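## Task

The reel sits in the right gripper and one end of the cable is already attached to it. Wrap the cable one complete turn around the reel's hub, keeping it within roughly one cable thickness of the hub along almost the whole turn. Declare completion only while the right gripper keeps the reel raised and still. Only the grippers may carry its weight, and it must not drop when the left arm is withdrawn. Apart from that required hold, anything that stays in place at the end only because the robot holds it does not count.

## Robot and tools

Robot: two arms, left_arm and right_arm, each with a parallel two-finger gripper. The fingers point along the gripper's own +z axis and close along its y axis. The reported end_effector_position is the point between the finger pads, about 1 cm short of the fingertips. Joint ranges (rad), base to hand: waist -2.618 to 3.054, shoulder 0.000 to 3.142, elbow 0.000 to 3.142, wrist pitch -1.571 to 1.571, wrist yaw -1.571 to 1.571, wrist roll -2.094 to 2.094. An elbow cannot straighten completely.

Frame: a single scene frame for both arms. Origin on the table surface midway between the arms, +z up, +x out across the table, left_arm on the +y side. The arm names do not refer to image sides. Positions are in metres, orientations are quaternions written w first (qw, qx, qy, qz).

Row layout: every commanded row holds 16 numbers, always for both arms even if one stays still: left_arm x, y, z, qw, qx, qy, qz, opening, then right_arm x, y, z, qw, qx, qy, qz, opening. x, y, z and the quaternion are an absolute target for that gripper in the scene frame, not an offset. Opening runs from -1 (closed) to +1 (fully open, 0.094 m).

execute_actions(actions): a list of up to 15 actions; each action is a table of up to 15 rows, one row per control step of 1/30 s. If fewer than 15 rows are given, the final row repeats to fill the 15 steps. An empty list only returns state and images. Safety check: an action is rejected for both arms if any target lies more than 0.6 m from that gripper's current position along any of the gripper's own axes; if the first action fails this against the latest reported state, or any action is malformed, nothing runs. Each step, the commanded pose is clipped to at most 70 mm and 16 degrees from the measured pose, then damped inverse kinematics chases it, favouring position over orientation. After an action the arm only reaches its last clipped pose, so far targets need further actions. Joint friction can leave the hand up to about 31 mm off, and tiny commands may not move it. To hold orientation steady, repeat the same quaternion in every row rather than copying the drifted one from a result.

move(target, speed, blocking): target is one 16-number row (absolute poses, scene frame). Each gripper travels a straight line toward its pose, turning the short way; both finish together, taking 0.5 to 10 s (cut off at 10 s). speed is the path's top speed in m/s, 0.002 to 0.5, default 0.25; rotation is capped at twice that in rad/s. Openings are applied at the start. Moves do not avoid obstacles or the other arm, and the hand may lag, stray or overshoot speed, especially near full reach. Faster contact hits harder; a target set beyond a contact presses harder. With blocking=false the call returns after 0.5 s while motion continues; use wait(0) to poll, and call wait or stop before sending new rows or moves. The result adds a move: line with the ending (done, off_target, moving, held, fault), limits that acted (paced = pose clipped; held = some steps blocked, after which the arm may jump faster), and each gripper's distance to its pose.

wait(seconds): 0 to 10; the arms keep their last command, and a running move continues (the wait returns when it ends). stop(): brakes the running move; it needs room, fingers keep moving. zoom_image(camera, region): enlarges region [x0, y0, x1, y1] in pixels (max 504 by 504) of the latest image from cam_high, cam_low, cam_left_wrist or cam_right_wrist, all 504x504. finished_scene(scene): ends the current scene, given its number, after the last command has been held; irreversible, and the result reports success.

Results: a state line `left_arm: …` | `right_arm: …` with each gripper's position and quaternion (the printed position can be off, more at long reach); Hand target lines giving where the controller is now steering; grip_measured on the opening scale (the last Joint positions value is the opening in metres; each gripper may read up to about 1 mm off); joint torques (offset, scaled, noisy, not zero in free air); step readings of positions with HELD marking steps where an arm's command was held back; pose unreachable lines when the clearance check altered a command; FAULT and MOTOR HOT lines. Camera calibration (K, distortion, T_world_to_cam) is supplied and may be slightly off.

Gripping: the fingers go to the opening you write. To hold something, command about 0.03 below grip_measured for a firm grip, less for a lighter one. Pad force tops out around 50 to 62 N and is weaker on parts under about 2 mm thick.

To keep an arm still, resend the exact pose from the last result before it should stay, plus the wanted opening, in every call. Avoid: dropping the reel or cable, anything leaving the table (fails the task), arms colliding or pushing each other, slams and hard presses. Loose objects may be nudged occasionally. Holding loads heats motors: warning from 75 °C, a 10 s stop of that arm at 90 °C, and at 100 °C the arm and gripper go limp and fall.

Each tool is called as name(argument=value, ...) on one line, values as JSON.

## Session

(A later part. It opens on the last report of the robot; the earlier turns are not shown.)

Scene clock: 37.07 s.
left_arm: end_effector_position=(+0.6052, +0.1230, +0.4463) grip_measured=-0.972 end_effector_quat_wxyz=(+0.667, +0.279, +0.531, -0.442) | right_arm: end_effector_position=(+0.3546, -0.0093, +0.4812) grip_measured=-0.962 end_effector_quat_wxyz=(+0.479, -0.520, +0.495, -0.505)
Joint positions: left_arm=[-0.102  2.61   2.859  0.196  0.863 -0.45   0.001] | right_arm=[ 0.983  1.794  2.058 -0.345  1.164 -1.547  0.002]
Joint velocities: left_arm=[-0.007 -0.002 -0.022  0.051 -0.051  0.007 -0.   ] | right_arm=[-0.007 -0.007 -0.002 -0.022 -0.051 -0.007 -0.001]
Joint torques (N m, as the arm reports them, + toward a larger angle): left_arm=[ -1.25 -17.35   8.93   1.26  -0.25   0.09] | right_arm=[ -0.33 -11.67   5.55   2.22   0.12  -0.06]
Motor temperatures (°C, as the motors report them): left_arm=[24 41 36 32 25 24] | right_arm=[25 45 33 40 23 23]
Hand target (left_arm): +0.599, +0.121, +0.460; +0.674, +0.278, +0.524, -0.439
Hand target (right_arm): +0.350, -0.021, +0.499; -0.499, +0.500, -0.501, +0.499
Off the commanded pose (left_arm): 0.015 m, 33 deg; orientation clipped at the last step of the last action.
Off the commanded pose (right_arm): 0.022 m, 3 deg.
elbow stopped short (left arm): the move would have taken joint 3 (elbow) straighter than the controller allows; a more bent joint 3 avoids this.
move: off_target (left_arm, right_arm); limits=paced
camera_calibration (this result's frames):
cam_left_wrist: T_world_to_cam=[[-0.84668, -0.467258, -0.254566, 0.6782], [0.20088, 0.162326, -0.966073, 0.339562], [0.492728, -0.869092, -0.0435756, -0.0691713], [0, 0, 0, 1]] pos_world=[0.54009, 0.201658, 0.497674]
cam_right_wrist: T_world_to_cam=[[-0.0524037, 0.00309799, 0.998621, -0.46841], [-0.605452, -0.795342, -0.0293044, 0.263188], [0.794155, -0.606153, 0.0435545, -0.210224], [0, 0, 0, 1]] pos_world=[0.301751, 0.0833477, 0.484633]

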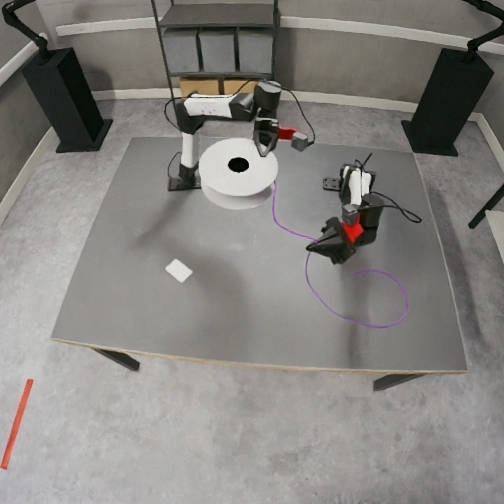

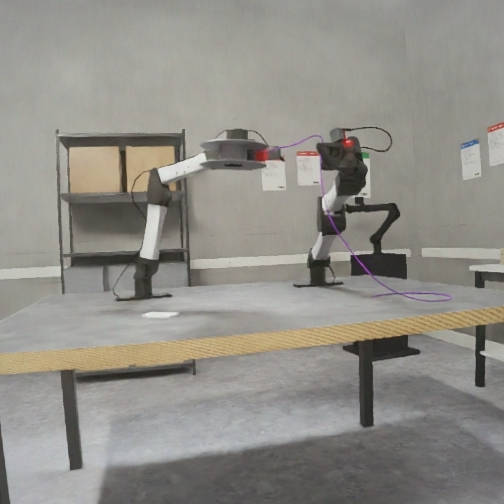

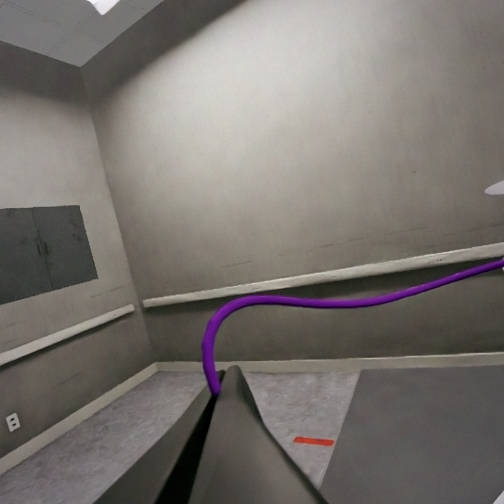

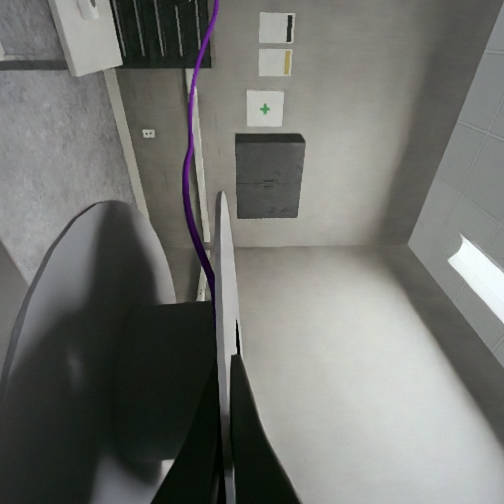

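move(target=[0.58,-0.08,0.43, 0.5,0.5,0.5,-0.5, -1, 0.35,-0.02,0.5, 0.5,-0.5,0.5,-0.5, -1], speed=0.12)

move(target=[0.48,-0.22,0.43, 0.5,0.5,0.5,-0.5, -1, 0.35,-0.02,0.5, 0.5,-0.5,0.5,-0.5, -1], speed=0.12)

Scene clock: 43.00 s.
left_arm: end_effector_position=(+0.5793, -0.0551, +0.4231) grip_measured=-0.972 end_effector_quat_wxyz=(+0.717, +0.173, +0.541, -0.404) | right_arm: end_effector_position=(+0.3545, -0.0148, +0.4804) grip_measured=-0.962 end_effector_quat_wxyz=(+0.466, -0.517, +0.500, -0.516)
Joint positions: left_arm=[-0.492  2.677  2.859  0.193  0.258 -0.304  0.001] | right_arm=[ 0.983  1.794  2.058 -0.354  1.196 -1.554  0.002]
Joint velocities: left_arm=[-0.027 -0.017 -0.007 -0.022 -0.007  0.051 -0.   ] | right_arm=[-0.012 -0.002 -0.007  0.095 -0.007 -0.037 -0.001]
Joint torques (N m, as the arm reports them, + toward a larger angle): left_arm=[ -2.68 -15.5    9.38   1.81   0.02   0.26] | right_arm=[ -0.26 -11.72   5.65   2.28  -0.22   0.04]
Motor temperatures (°C, as the motors report them): left_arm=[24 44 37 32 25 24] | right_arm=[25 46 33 40 23 23]
Hand target (left_arm): +0.569, -0.069, +0.424; +0.722, +0.184, +0.529, -0.407
Hand target (right_arm): +0.350, -0.021, +0.500; -0.499, +0.500, -0.501, +0.500
Off the commanded pose (left_arm): 0.026 m, 47 deg; orientation clipped at the last step of the last action.
Off the commanded pose (right_arm): 0.021 m, 5 deg.
elbow stopped short (left arm): the move would have taken joint 3 (elbow) straighter than the controller allows; a more bent joint 3 avoids this.
move: off_target (left_arm, right_arm); limits=paced
camera_calibration (this result's frames):
cam_left_wrist: T_world_to_cam=[[-0.73252, -0.66155, -0.160519, 0.450483], [0.142654, 0.081388, -0.986421, 0.389156], [0.665631, -0.745471, 0.0347547, -0.33874], [0, 0, 0, 1]] pos_world=[0.499949, 0.0138231, 0.467956]
cam_right_wrist: T_world_to_cam=[[-0.0507552, 0.0210044, 0.99849, -0.467812], [-0.629802, -0.776597, -0.0156774, 0.261109], [0.775096, -0.629647, 0.0526449, -0.211357], [0, 0, 0, 1]] pos_world=[0.304525, 0.0795228, 0.482326]

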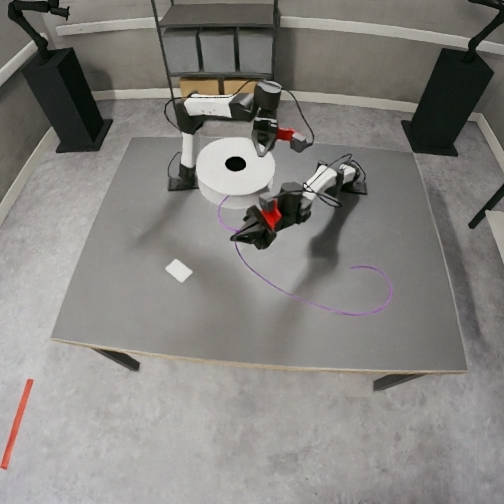

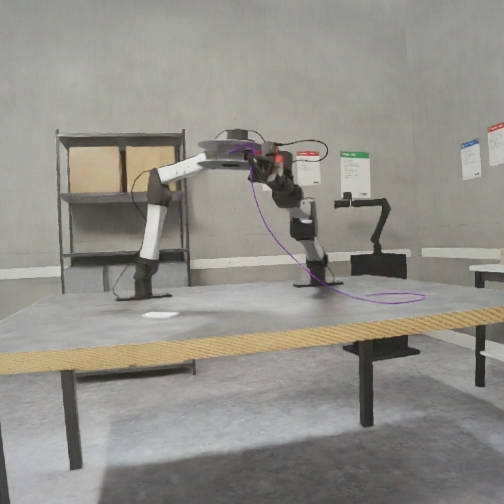

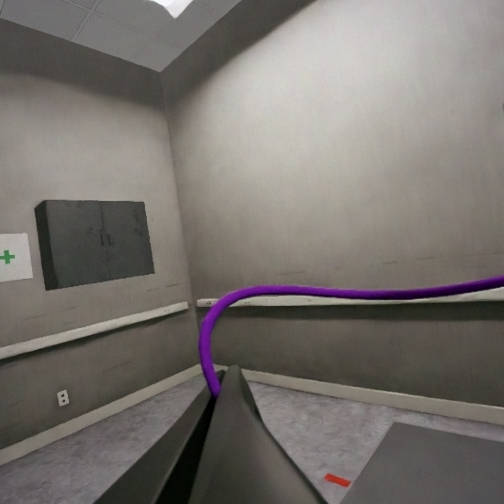

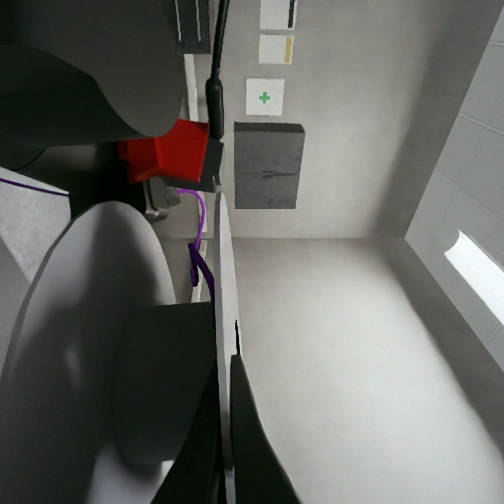

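Scene clock: 46.87 s.
left_arm: end_effector_position=(+0.5325, -0.1298, +0.3989) grip_measured=-0.972 end_effector_quat_wxyz=(+0.673, +0.207, +0.570, -0.423) | right_arm: end_effector_position=(+0.3411, -0.0366, +0.4819) grip_measured=-0.963 end_effector_quat_wxyz=(+0.424, -0.516, +0.505, -0.546)
Joint positions: left_arm=[-0.623  2.681  2.859  0.096  0.225 -0.276  0.001] | right_arm=[ 1.005  1.764  2.058 -0.453  1.297 -1.553  0.002]
Joint velocities: left_arm=[-0.007 -0.002 -0.027 -0.007  0.037 -0.037  0.001] | right_arm=[ 0.002  0.007 -0.002 -0.022 -0.007  0.007 -0.   ]
Joint torques (N m, as the arm reports them, + toward a larger angle): left_arm=[ -8.43 -16.84   9.45   1.98   0.81   0.7 ] | right_arm=[-1.6  -8.73  7.34  2.65 -1.1   0.31]
Motor temperatures (°C, as the motors report them): left_arm=[24 46 37 33 25 24] | right_arm=[25 46 34 41 23 23]
Hand target (left_arm): +0.473, -0.180, +0.411; +0.665, +0.272, +0.524, -0.457
Hand target (right_arm): +0.347, -0.023, +0.500; -0.494, +0.502, -0.505, +0.499
Off the commanded pose (left_arm): 0.109 m, 41 deg; position and orientation clipped at the last step of the last action.
Off the commanded pose (right_arm): 0.026 m, 10 deg.
elbow stopped short (left arm): the move would have taken joint 3 (elbow) straighter than the controller allows; a more bent joint 3 avoids this.
move: off_target (left_arm, right_arm); limits=paced
camera_calibration (this result's frames):
cam_left_wrist: T_world_to_cam=[[-0.799222, -0.5821, -0.149675, 0.404377], [0.0849879, 0.137074, -0.986908, 0.416152], [0.594996, -0.80148, -0.0600811, -0.294213], [0, 0, 0, 1]] pos_world=[0.462875, -0.057461, 0.453552]
cam_right_wrist: T_world_to_cam=[[-0.031599, 0.0918309, 0.995273, -0.471943], [-0.688052, -0.724266, 0.0449809, 0.22829], [0.724973, -0.683378, 0.0860706, -0.215786], [0, 0, 0, 1]] pos_world=[0.298602, 0.0612186, 0.478016]

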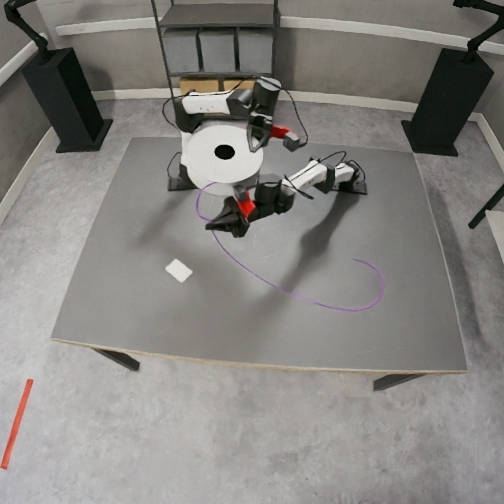

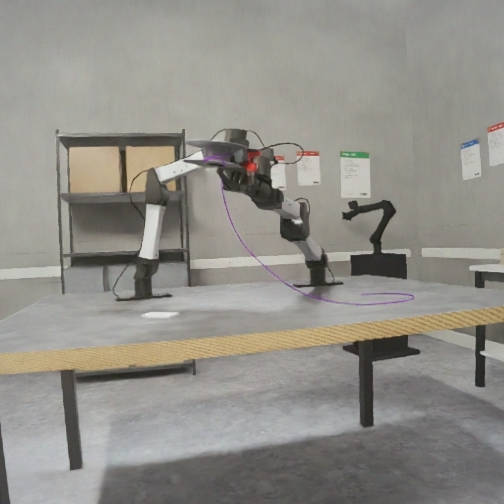

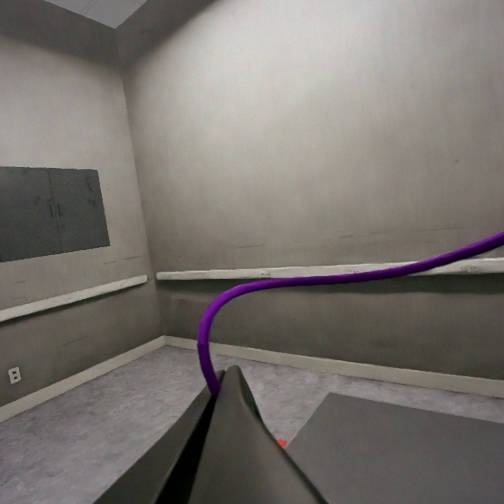

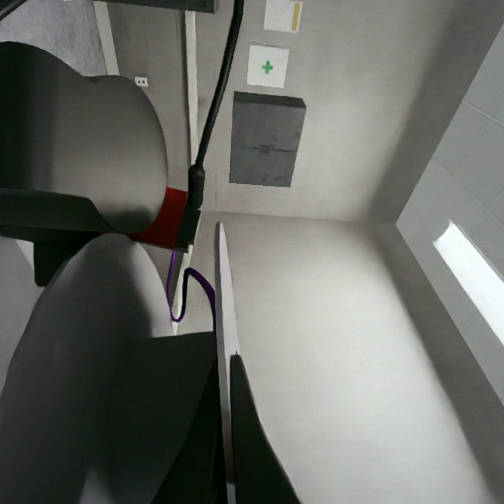

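move(target=[0.58,-0.04,0.36, 0.653,0.271,0.271,-0.653, -1, 0.35,0.04,0.5, 0.5,-0.5,0.5,-0.5, -1], speed=0.1)

move(target=[0.47,-0.15,0.36, 0.653,0.271,0.271,-0.653, -1, 0.35,0.04,0.5, 0.5,-0.5,0.5,-0.5, -1], speed=0.1)

move(target=[0.42,-0.17,0.43, 0.653,0.271,0.271,-0.653, -1, 0.35,0.04,0.5, 0.5,-0.5,0.5,-0.5, -1], speed=0.08)

Scene clock: 60.30 s.
left_arm: end_effector_position=(+0.5779, -0.0436, +0.3614) grip_measured=-0.972 end_effector_quat_wxyz=(+0.675, +0.189, +0.436, -0.565) | right_arm: end_effector_position=(+0.3547, +0.0391, +0.4820) grip_measured=-0.963 end_effector_quat_wxyz=(+0.477, -0.515, +0.497, -0.510)
Joint positions: left_arm=[-0.42   2.913  2.859  0.737  0.517 -0.672  0.001] | right_arm=[ 1.031  2.034  2.393 -0.432  1.226 -1.554  0.002]
Joint velocities: left_arm=[ 0.017  0.007  0.002 -0.022  0.007 -0.037  0.   ] | right_arm=[-0.027  0.012  0.032 -0.007 -0.051  0.022 -0.001]
Joint torques (N m, as the arm reports them, + toward a larger angle): left_arm=[  0.16 -16.29   9.45   1.35  -0.04  -0.05] | right_arm=[  0.68 -10.76   8.33   2.08   0.1   -0.04]
Motor temperatures (°C, as the motors report them): left_arm=[26 51 38 34 25 24] | right_arm=[25 45 35 42 24 23]
Hand target (left_arm): +0.578, -0.040, +0.359; +0.675, +0.191, +0.429, -0.569
Hand target (right_arm): +0.348, +0.039, +0.499; +0.500, -0.500, +0.500, -0.500
Off the commanded pose (left_arm): 0.004 m, 24 deg; orientation clipped at the last step of the last action.
Off the commanded pose (right_arm): 0.019 m, 3 deg.
elbow stopped short (left arm): the move would have taken joint 3 (elbow) straighter than the controller allows; a more bent joint 3 avoids this.
move: off_target (left_arm, right_arm); limits=paced
camera_calibration (this result's frames):
cam_left_wrist: T_world_to_cam=[[-0.901525, -0.423297, -0.0898444, 0.52968], [0.18678, -0.193363, -0.963184, 0.281667], [0.39034, -0.885116, 0.253385, -0.253023], [0, 0, 0, 1]] pos_world=[0.523675, 0.0547209, 0.382998]
cam_right_wrist: T_world_to_cam=[[-0.0595661, 0.00544486, 0.99821, -0.466733], [-0.616094, -0.787003, -0.0324714, 0.306759], [0.785417, -0.616925, 0.0502333, -0.180683], [0, 0, 0, 1]] pos_world=[0.303102, 0.132493, 0.484934]

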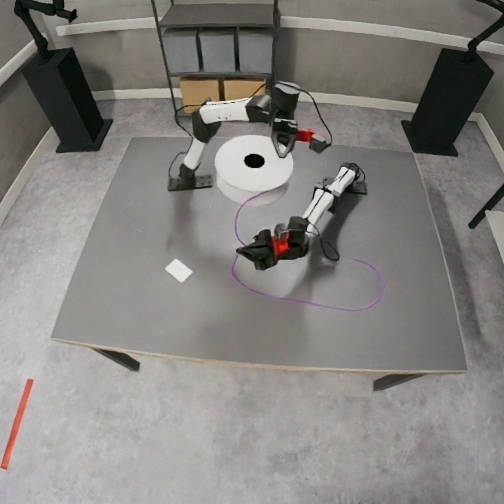

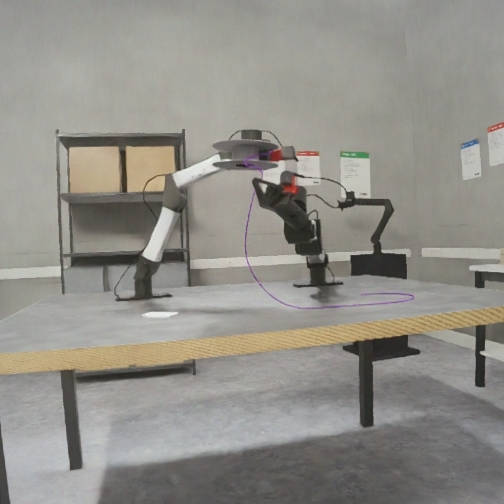

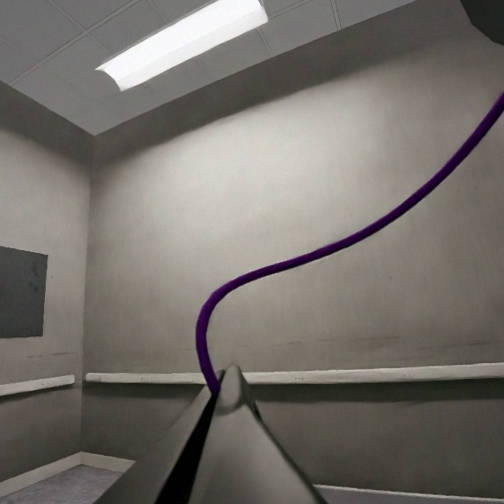

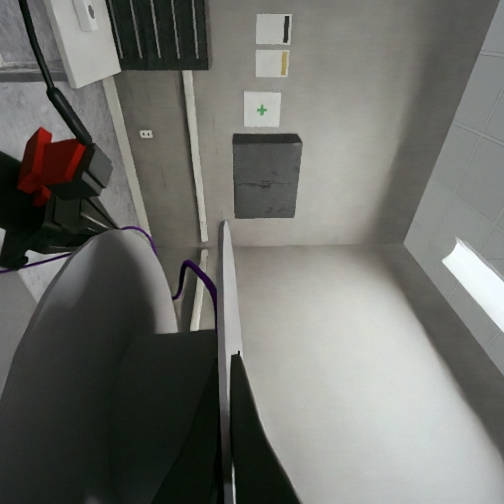

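Scene clock: 62.70 s.
left_arm: end_effector_position=(+0.4726, -0.1502, +0.3621) grip_measured=-0.972 end_effector_quat_wxyz=(+0.653, +0.248, +0.361, -0.618) | right_arm: end_effector_position=(+0.3547, +0.0393, +0.4803) grip_measured=-0.963 end_effector_quat_wxyz=(+0.473, -0.520, +0.494, -0.511)
Joint positions: left_arm=[-0.634  2.945  2.859  0.87   0.513 -0.612  0.001] | right_arm=[ 1.031  2.034  2.393 -0.445  1.224 -1.554  0.002]
Joint velocities: left_arm=[ 0.002  0.002  0.012  0.007  0.022 -0.11   0.   ] | right_arm=[ 0.002 -0.012 -0.007 -0.037 -0.066 -0.051 -0.001]
Joint torques (N m, as the arm reports them, + toward a larger angle): left_arm=[ -0.94 -16.11   9.32   1.19  -0.25   0.18] | right_arm=[  0.51 -10.63   8.62   2.17   0.1   -0.03]
Motor temperatures (°C, as the motors report them): left_arm=[26 51 39 34 25 24] | right_arm=[25 46 35 42 24 23]
Hand target (left_arm): +0.471, -0.150, +0.360; +0.661, +0.247, +0.353, -0.615
Hand target (right_arm): +0.349, +0.038, +0.499; -0.500, +0.500, -0.501, +0.500
Off the commanded pose (left_arm): 0.003 m, 11 deg.
Off the commanded pose (right_arm): 0.020 m, 4 deg.
elbow stopped short (left arm): the move would have taken joint 3 (elbow) straighter than the controller allows; a more bent joint 3 avoids this.
move: off_target (left_arm, right_arm)
camera_calibration (this result's frames):
cam_left_wrist: T_world_to_cam=[[-0.943811, -0.267154, -0.194548, 0.471007], [0.267678, -0.272705, -0.92411, 0.217123], [0.193826, -0.924262, 0.328894, -0.246845], [0, 0, 0, 1]] pos_world=[0.434267, -0.0431078, 0.373465]
cam_right_wrist: T_world_to_cam=[[-0.0548684, 0.0173713, 0.998342, -0.4672], [-0.614421, -0.788724, -0.0200444, 0.300388], [0.787068, -0.614502, 0.0539493, -0.182864], [0, 0, 0, 1]] pos_world=[0.302857, 0.132668, 0.482312]

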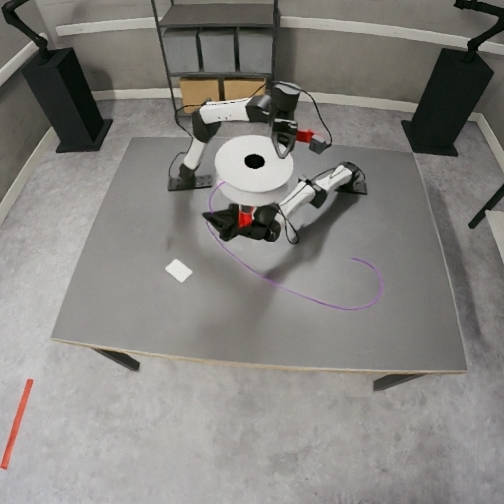

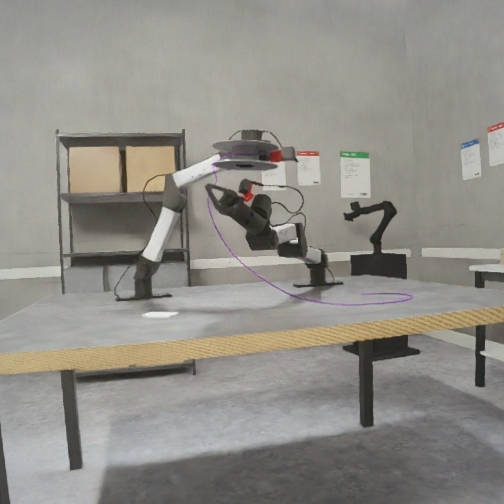

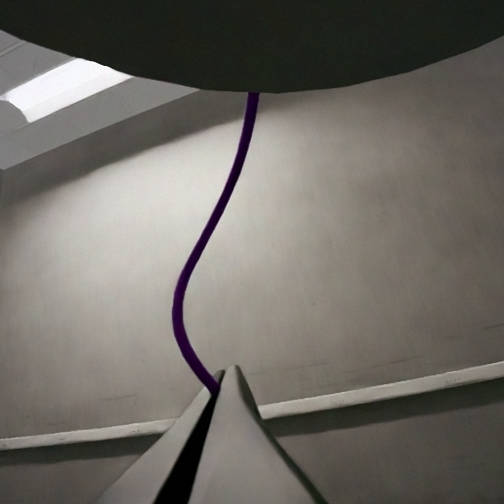

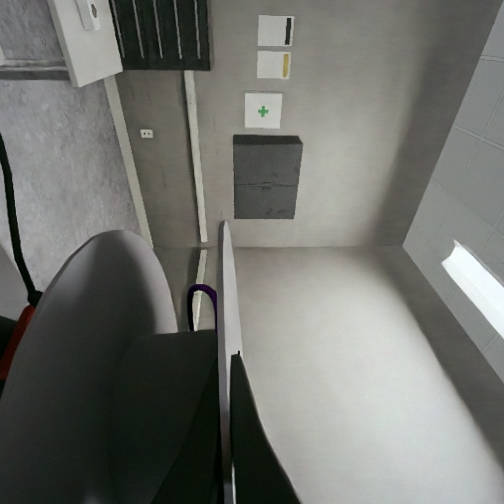

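Scene clock: 64.43 s.
left_arm: end_effector_position=(+0.4246, -0.1696, +0.4159) grip_measured=-0.972 end_effector_quat_wxyz=(+0.653, +0.258, +0.328, -0.632) | right_arm: end_effector_position=(+0.3542, +0.0382, +0.4837) grip_measured=-0.963 end_effector_quat_wxyz=(+0.476, -0.518, +0.495, -0.511)
Joint positions: left_arm=[-0.706  2.855  2.859  0.83   0.496 -0.586  0.001] | right_arm=[ 1.031  2.034  2.403 -0.446  1.223 -1.557  0.002]
Joint velocities: left_arm=[ 0.007 -0.007  0.017 -0.007 -0.022  0.051  0.   ] | right_arm=[ 0.007 -0.002 -0.012  0.095 -0.022 -0.022 -0.   ]
Joint torques (N m, as the arm reports them, + toward a larger angle): left_arm=[ -1.23 -18.46   9.13   0.86  -0.3    0.17] | right_arm=[  0.49 -10.38   8.26   2.13   0.1    0.01]
Motor temperatures (°C, as the motors report them): left_arm=[25 52 39 34 25 24] | right_arm=[25 46 35 42 24 23]
Hand target (left_arm): +0.418, -0.169, +0.429; +0.658, +0.257, +0.321, -0.631
Hand target (right_arm): +0.349, +0.039, +0.499; -0.500, +0.500, -0.501, +0.499
Off the commanded pose (left_arm): 0.015 m, 7 deg.
Off the commanded pose (right_arm): 0.017 m, 4 deg.
elbow stopped short (left arm): the move would have taken joint 3 (elbow) straighter than the controller allows; a more bent joint 3 avoids this.
move: off_target (left_arm, right_arm)
camera_calibration (this result's frames):
cam_left_wrist: T_world_to_cam=[[-0.94442, -0.234025, -0.230876, 0.451983], [0.299121, -0.32039, -0.89882, 0.242494], [0.136375, -0.917923, 0.372585, -0.265843], [0, 0, 0, 1]] pos_world=[0.390581, -0.0605559, 0.42136]
cam_right_wrist: T_world_to_cam=[[-0.0581295, 0.0114339, 0.998244, -0.469159], [-0.613678, -0.789105, -0.0266971, 0.302221], [0.787414, -0.614152, 0.052887, -0.182999], [0, 0, 0, 1]] pos_world=[0.30229, 0.131459, 0.486082]

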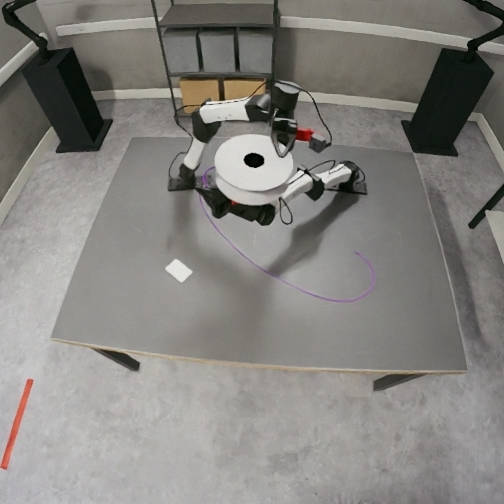

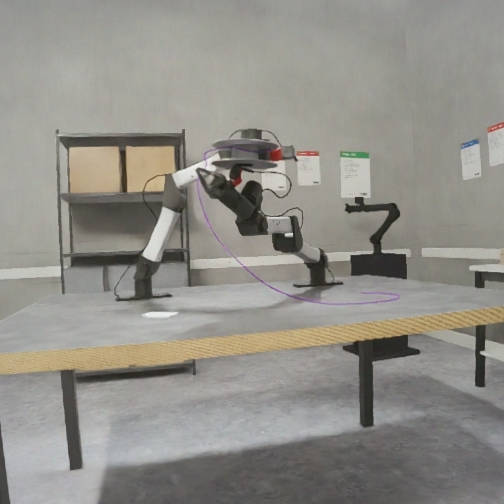

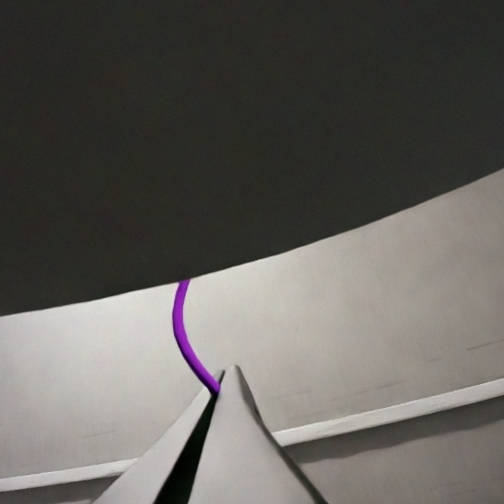

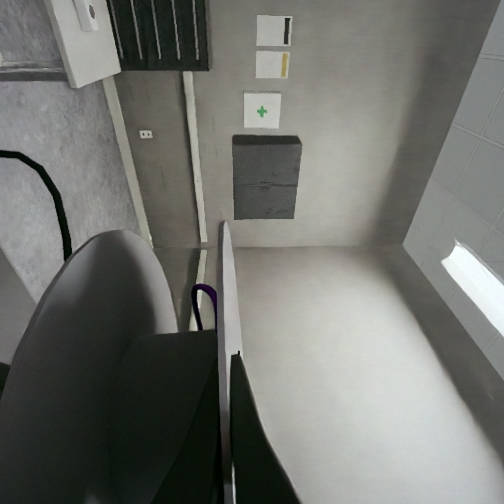

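move(target=[0.30,-0.10,0.38, 0.653,0.271,0.271,-0.653, -1, 0.35,0.04,0.5, 0.5,-0.5,0.5,-0.5, -1], speed=0.08)

move(target=[0.24,0.0,0.36, 0.5,0.5,0.5,-0.5, -1, 0.35,0.04,0.5, 0.5,-0.5,0.5,-0.5, -1], speed=0.08)

move(target=[0.30,0.16,0.38, 0.5,0.5,0.5,-0.5, -1, 0.35,0.04,0.5, 0.5,-0.5,0.5,-0.5, -1], speed=0.08)

Scene clock: 74.40 s.
left_arm: end_effector_position=(+0.3095, -0.1138, +0.3750) grip_measured=-0.972 end_effector_quat_wxyz=(-0.504, -0.489, -0.147, +0.696) | right_arm: end_effector_position=(+0.3542, +0.0386, +0.4840) grip_measured=-0.963 end_effector_quat_wxyz=(+0.479, -0.516, +0.497, -0.508)
Joint positions: left_arm=[-0.65   2.915  2.859  1.532  1.07  -1.129  0.001] | right_arm=[ 1.031  2.034  2.403 -0.444  1.221 -1.549  0.002]
Joint velocities: left_arm=[-0.012 -0.012  0.002 -0.051  0.051 -0.007  0.   ] | right_arm=[-0.012  0.012  0.002 -0.022 -0.081 -0.037 -0.001]
Joint torques (N m, as the arm reports them, + toward a larger angle): left_arm=[  0.01 -17.22   7.96   0.04  -0.24  -0.08] | right_arm=[  0.48 -10.34   8.37   2.13   0.13  -0.07]
Motor temperatures (°C, as the motors report them): left_arm=[25 56 39 33 25 24] | right_arm=[25 46 36 42 23 23]
Hand target (left_arm): +0.304, -0.107, +0.380; -0.508, -0.506, -0.133, +0.684
Hand target (right_arm): +0.349, +0.039, +0.499; +0.500, -0.500, +0.501, -0.499
Off the commanded pose (left_arm): 0.018 m, 34 deg; orientation clipped at the last step of the last action.
Off the commanded pose (right_arm): 0.017 m, 3 deg.
elbow stopped short (left arm): the move would have taken joint 3 (elbow) straighter than the controller allows; a more bent joint 3 avoids this.
joint sent to its limit (left arm) — the command would take joint 4 (wrist pitch) past its upper limit, so that joint was sent only as far as its limit.
move: off_target (left_arm, right_arm); limits=paced
camera_calibration (this result's frames):
cam_left_wrist: T_world_to_cam=[[-0.759853, 0.278655, -0.587346, 0.481854], [0.448885, -0.428627, -0.78408, 0.156289], [-0.47024, -0.859436, 0.20061, 0.0751595], [0, 0, 0, 1]] pos_world=[0.331325, -0.00268666, 0.39048]
cam_right_wrist: T_world_to_cam=[[-0.0587148, 0.00144278, 0.998274, -0.468884], [-0.611723, -0.790305, -0.034837, 0.305852], [0.78889, -0.612712, 0.0472851, -0.180615], [0, 0, 0, 1]] pos_world=[0.302052, 0.131727, 0.48727]

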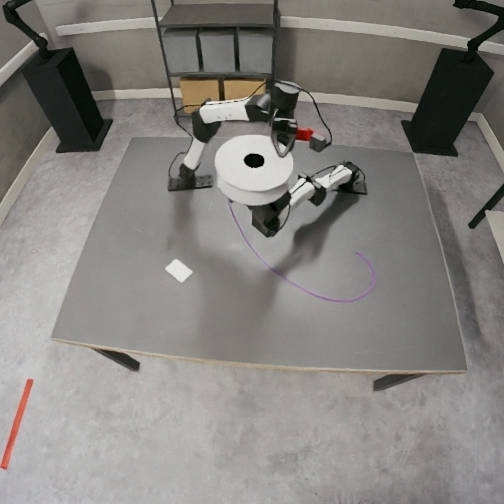

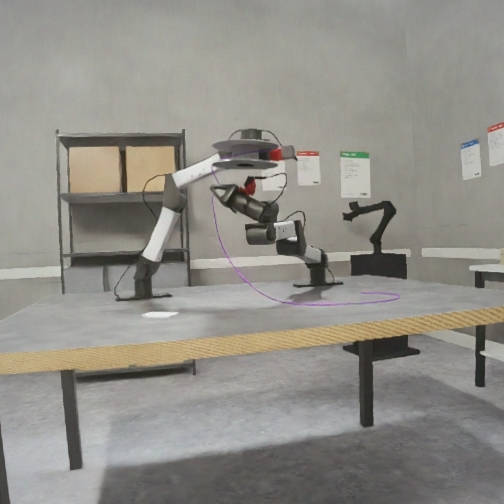

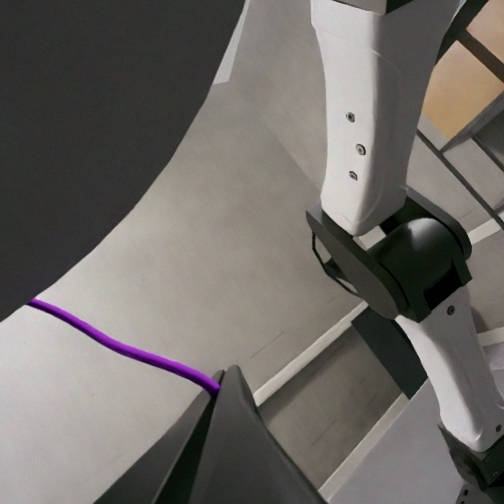

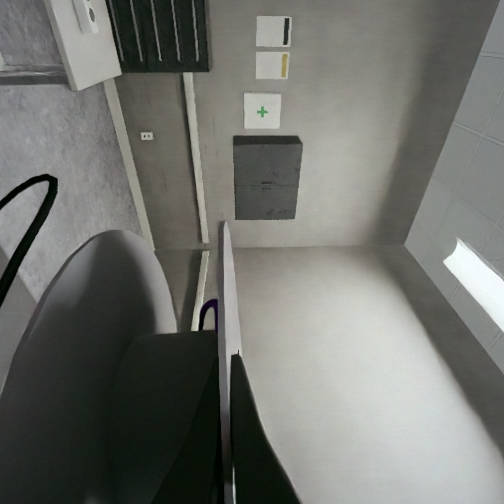

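Scene clock: 79.77 s.
left_arm: end_effector_position=(+0.3080, -0.0755, +0.3679) grip_measured=-0.972 end_effector_quat_wxyz=(+0.353, +0.630, +0.302, -0.623) | right_arm: end_effector_position=(+0.3497, +0.0284, +0.5158) grip_measured=-0.963 end_effector_quat_wxyz=(+0.544, -0.432, +0.541, -0.474)
Joint positions: left_arm=[-0.553  2.772  2.859  1.554  1.546 -1.573  0.001] | right_arm=[ 1.036  2.021  2.403 -0.244  1.258 -1.522  0.002]
Joint velocities: left_arm=[-0.007  0.012 -0.027 -0.081  0.007 -0.022 -0.001] | right_arm=[ 0.002 -0.012 -0.012 -0.051 -0.037  0.007 -0.001]
Joint torques (N m, as the arm reports them, + toward a larger angle): left_arm=[ -0.14 -18.44   7.46  -0.36  -0.25  -0.76] | right_arm=[ -0.02 -10.47   4.66   0.78  -0.39  -0.71]
Motor temperatures (°C, as the motors report them): left_arm=[25 58 39 32 25 24] | right_arm=[25 47 36 40 23 23]
Hand target (left_arm): +0.301, -0.068, +0.381; +0.342, +0.638, +0.317, -0.612
Hand target (right_arm): +0.350, +0.039, +0.499; +0.504, -0.496, +0.498, -0.502
Off the commanded pose (left_arm): 0.102 m, 35 deg; position and orientation clipped at the last step of the last action.
Off the commanded pose (right_arm): 0.020 m, 11 deg.
elbow stopped short (left arm): the move would have taken joint 3 (elbow) straighter than the controller allows; a more bent joint 3 avoids this.
joint sent to its limit (left arm) — the command would take joint 4 (wrist pitch) past its upper limit, so that joint was sent only as far as its limit.
move: off_target (left_arm, right_arm); limits=paced
camera_calibration (this result's frames):
cam_left_wrist: T_world_to_cam=[[-0.714179, 0.570058, -0.40618, 0.407085], [0.500003, 0.00938668, -0.865973, 0.215239], [-0.489842, -0.821551, -0.291735, 0.298897], [0, 0, 0, 1]] pos_world=[0.329524, 0.0114767, 0.43894]
cam_right_wrist: T_world_to_cam=[[-0.135271, -0.219818, 0.966117, -0.451229], [-0.625092, -0.737603, -0.255346, 0.413114], [0.76874, -0.638453, -0.0376303, -0.133279], [0, 0, 0, 1]] pos_world=[0.299653, 0.120433, 0.536412]

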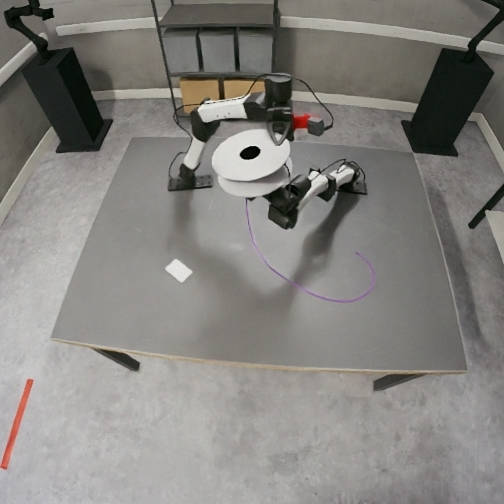

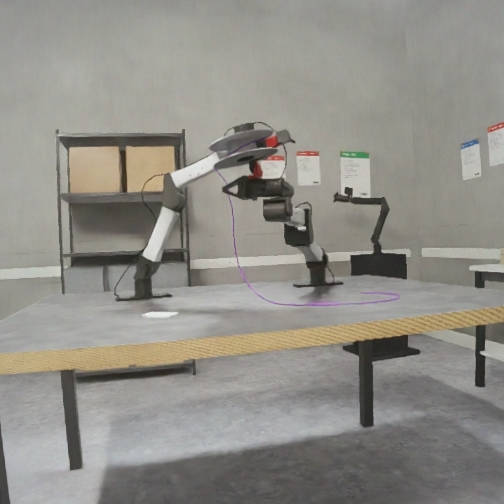

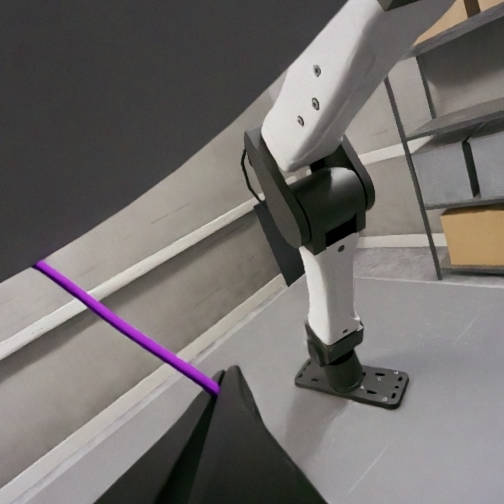

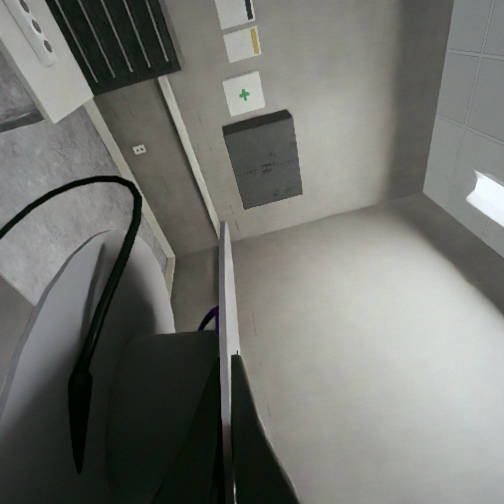

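Scene clock: 84.33 s.
left_arm: end_effector_position=(+0.3861, +0.0156, +0.3883) grip_measured=-0.972 end_effector_quat_wxyz=(+0.396, +0.586, +0.405, -0.580) | right_arm: end_effector_position=(+0.3435, +0.0694, +0.5280) grip_measured=-0.952 end_effector_quat_wxyz=(+0.650, -0.431, +0.494, -0.384)
Joint positions: left_arm=[-0.314  2.715  2.859  1.554  1.586 -1.705  0.001] | right_arm=[ 1.043  1.987  2.284 -0.024  1.025 -1.486  0.002]
Joint velocities: left_arm=[ 0.012  0.007 -0.022 -0.022 -0.022 -0.037  0.001] | right_arm=[ 0.002 -0.037 -0.076  0.095 -0.022 -0.022  0.002]
Joint torques (N m, as the arm reports them, + toward a larger angle): left_arm=[  4.13 -17.57   7.29  -0.43  -0.61  -0.49] | right_arm=[ -1.66 -13.1    3.6    0.43   1.18  -1.03]
Motor temperatures (°C, as the motors report them): left_arm=[25 59 39 31 25 24] | right_arm=[25 47 36 39 24 23]
Hand target (left_arm): +0.393, +0.041, +0.405; +0.413, +0.575, +0.421, -0.567
Hand target (right_arm): +0.352, +0.043, +0.506; +0.557, -0.477, +0.493, -0.467
Off the commanded pose (left_arm): 0.168 m, 21 deg; position and orientation clipped at the last step of the last action.
Off the commanded pose (right_arm): 0.041 m, 23 deg; orientation clipped at the last step of the last action.
elbow stopped short (left arm): the move would have taken joint 3 (elbow) straighter than the controller allows; a more bent joint 3 avoids this.
joint sent to its limit (left arm) — the command would take joint 4 (wrist pitch) past its upper limit and joint 5 (wrist yaw) past its upper limit, so those joints were sent only as far as their limits.
move: off_target (left_arm, right_arm); limits=paced
camera_calibration (this result's frames):
cam_left_wrist: T_world_to_cam=[[-0.850251, 0.406044, -0.334966, 0.446686], [0.435153, 0.184161, -0.881321, 0.221282], [-0.296168, -0.895105, -0.333274, 0.360458], [0, 0, 0, 1]] pos_world=[0.39026, 0.100522, 0.464777]
cam_right_wrist: T_world_to_cam=[[-0.145186, -0.391054, 0.908844, -0.409336], [-0.409263, -0.812571, -0.415008, 0.457911], [0.900791, -0.43221, -0.04207, -0.159149], [0, 0, 0, 1]] pos_world=[0.271336, 0.143227, 0.555364]

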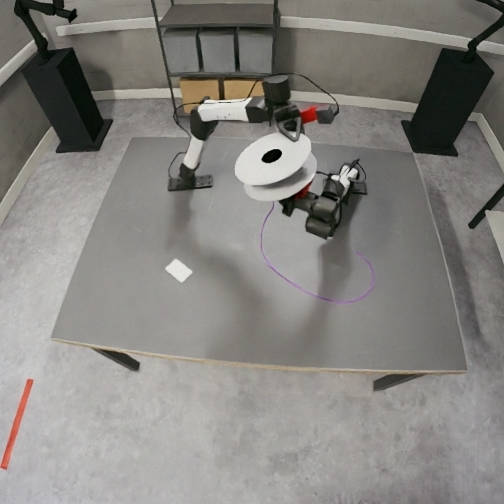

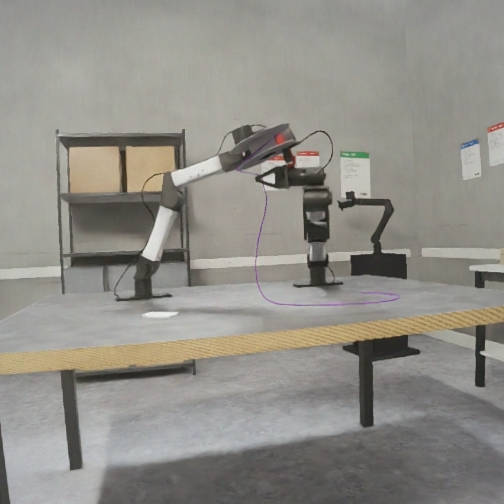

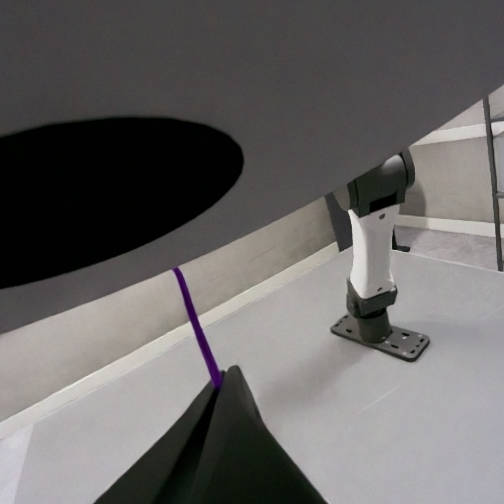

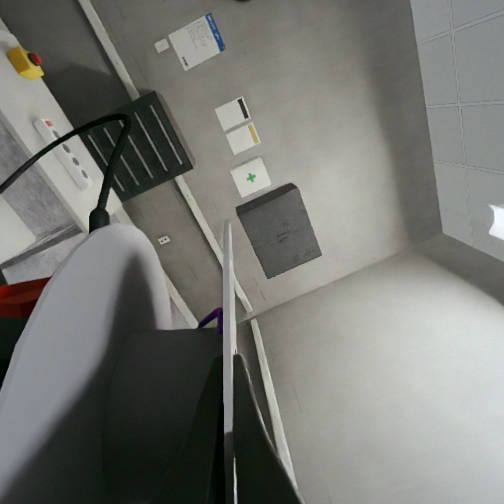

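move(target=[0.36,-0.03,0.31, 0.675,0.209,0.675,-0.209, -1, 0.35,0.04,0.5, 0.5,-0.5,0.5,-0.5, -1], speed=0.08)

Scene clock: 96.63 s.
left_arm: end_effector_position=(+0.3692, -0.0444, +0.3385) grip_measured=-0.972 end_effector_quat_wxyz=(+0.376, +0.594, +0.350, -0.618) | right_arm: end_effector_position=(+0.3516, +0.0634, +0.4875) grip_measured=-0.961 end_effector_quat_wxyz=(+0.547, -0.490, +0.505, -0.453)
Joint positions: left_arm=[-0.438  2.841  2.859  1.554  1.522 -1.558  0.001] | right_arm=[ 1.043  2.044  2.372 -0.304  1.146 -1.482  0.002]
Joint velocities: left_arm=[-0.002 -0.027 -0.007 -0.081 -0.081  0.022 -0.   ] | right_arm=[-0.007 -0.007  0.027 -0.022  0.066 -0.066 -0.   ]
Joint torques (N m, as the arm reports them, + toward a larger angle): left_arm=[  0.03 -13.45   7.73  -0.27   0.     0.1 ] | right_arm=[ -0.76 -12.23   8.59   1.29   0.7   -1.  ]
Motor temperatures (°C, as the motors report them): left_arm=[25 58 39 30 25 24] | right_arm=[25 49 36 38 24 24]
Hand target (left_arm): +0.375, -0.044, +0.319; +0.369, +0.612, +0.362, -0.599
Hand target (right_arm): +0.350, +0.041, +0.501; +0.506, -0.500, +0.496, -0.498
Off the commanded pose (left_arm): 0.033 m, 84 deg; orientation clipped at the last step of the last action.
Off the commanded pose (right_arm): 0.027 m, 8 deg.
elbow stopped short (left arm): the move would have taken joint 3 (elbow) straighter than the controller allows; a more bent joint 3 avoids this.
joint sent to its limit (left arm) — the command would take joint 4 (wrist pitch) past its upper limit, so that joint was sent only as far as its limit.
move: off_target (left_arm, right_arm); limits=paced
camera_calibration (this result's frames):
cam_left_wrist: T_world_to_cam=[[-0.797031, 0.486448, -0.357924, 0.431661], [0.444104, 0.0704412, -0.893202, 0.191425], [-0.409283, -0.870866, -0.272177, 0.307249], [0, 0, 0, 1]] pos_world=[0.384787, 0.0441077, 0.409109]
cam_right_wrist: T_world_to_cam=[[-0.0814904, -0.163325, 0.983201, -0.446762], [-0.538339, -0.822989, -0.18133, 0.371692], [0.838779, -0.544072, -0.0208584, -0.152219], [0, 0, 0, 1]] pos_world=[0.291368, 0.150113, 0.503481]

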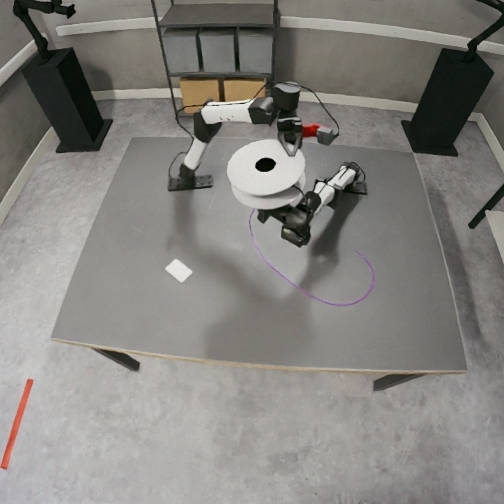

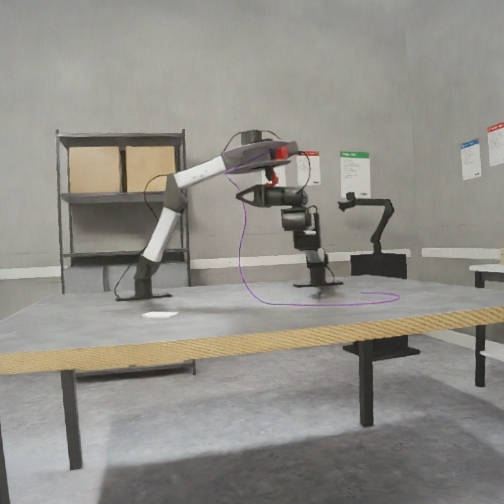

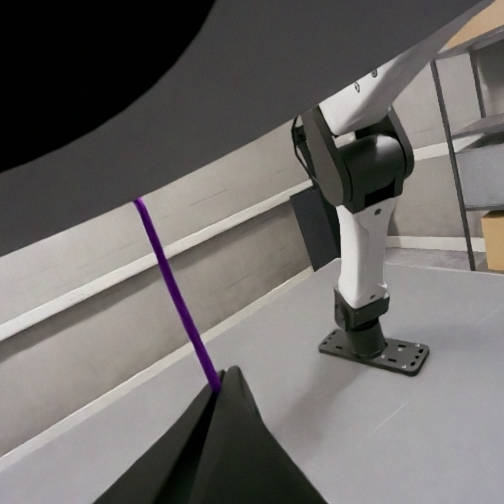

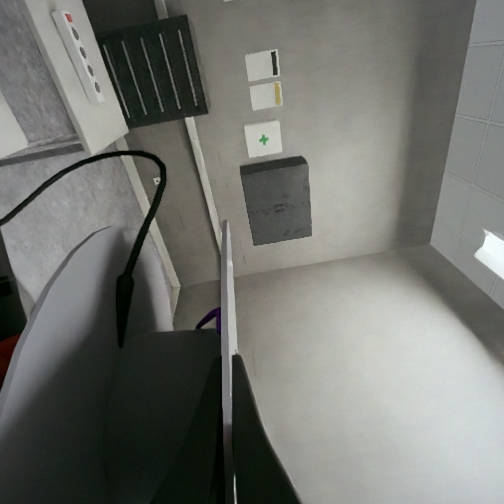

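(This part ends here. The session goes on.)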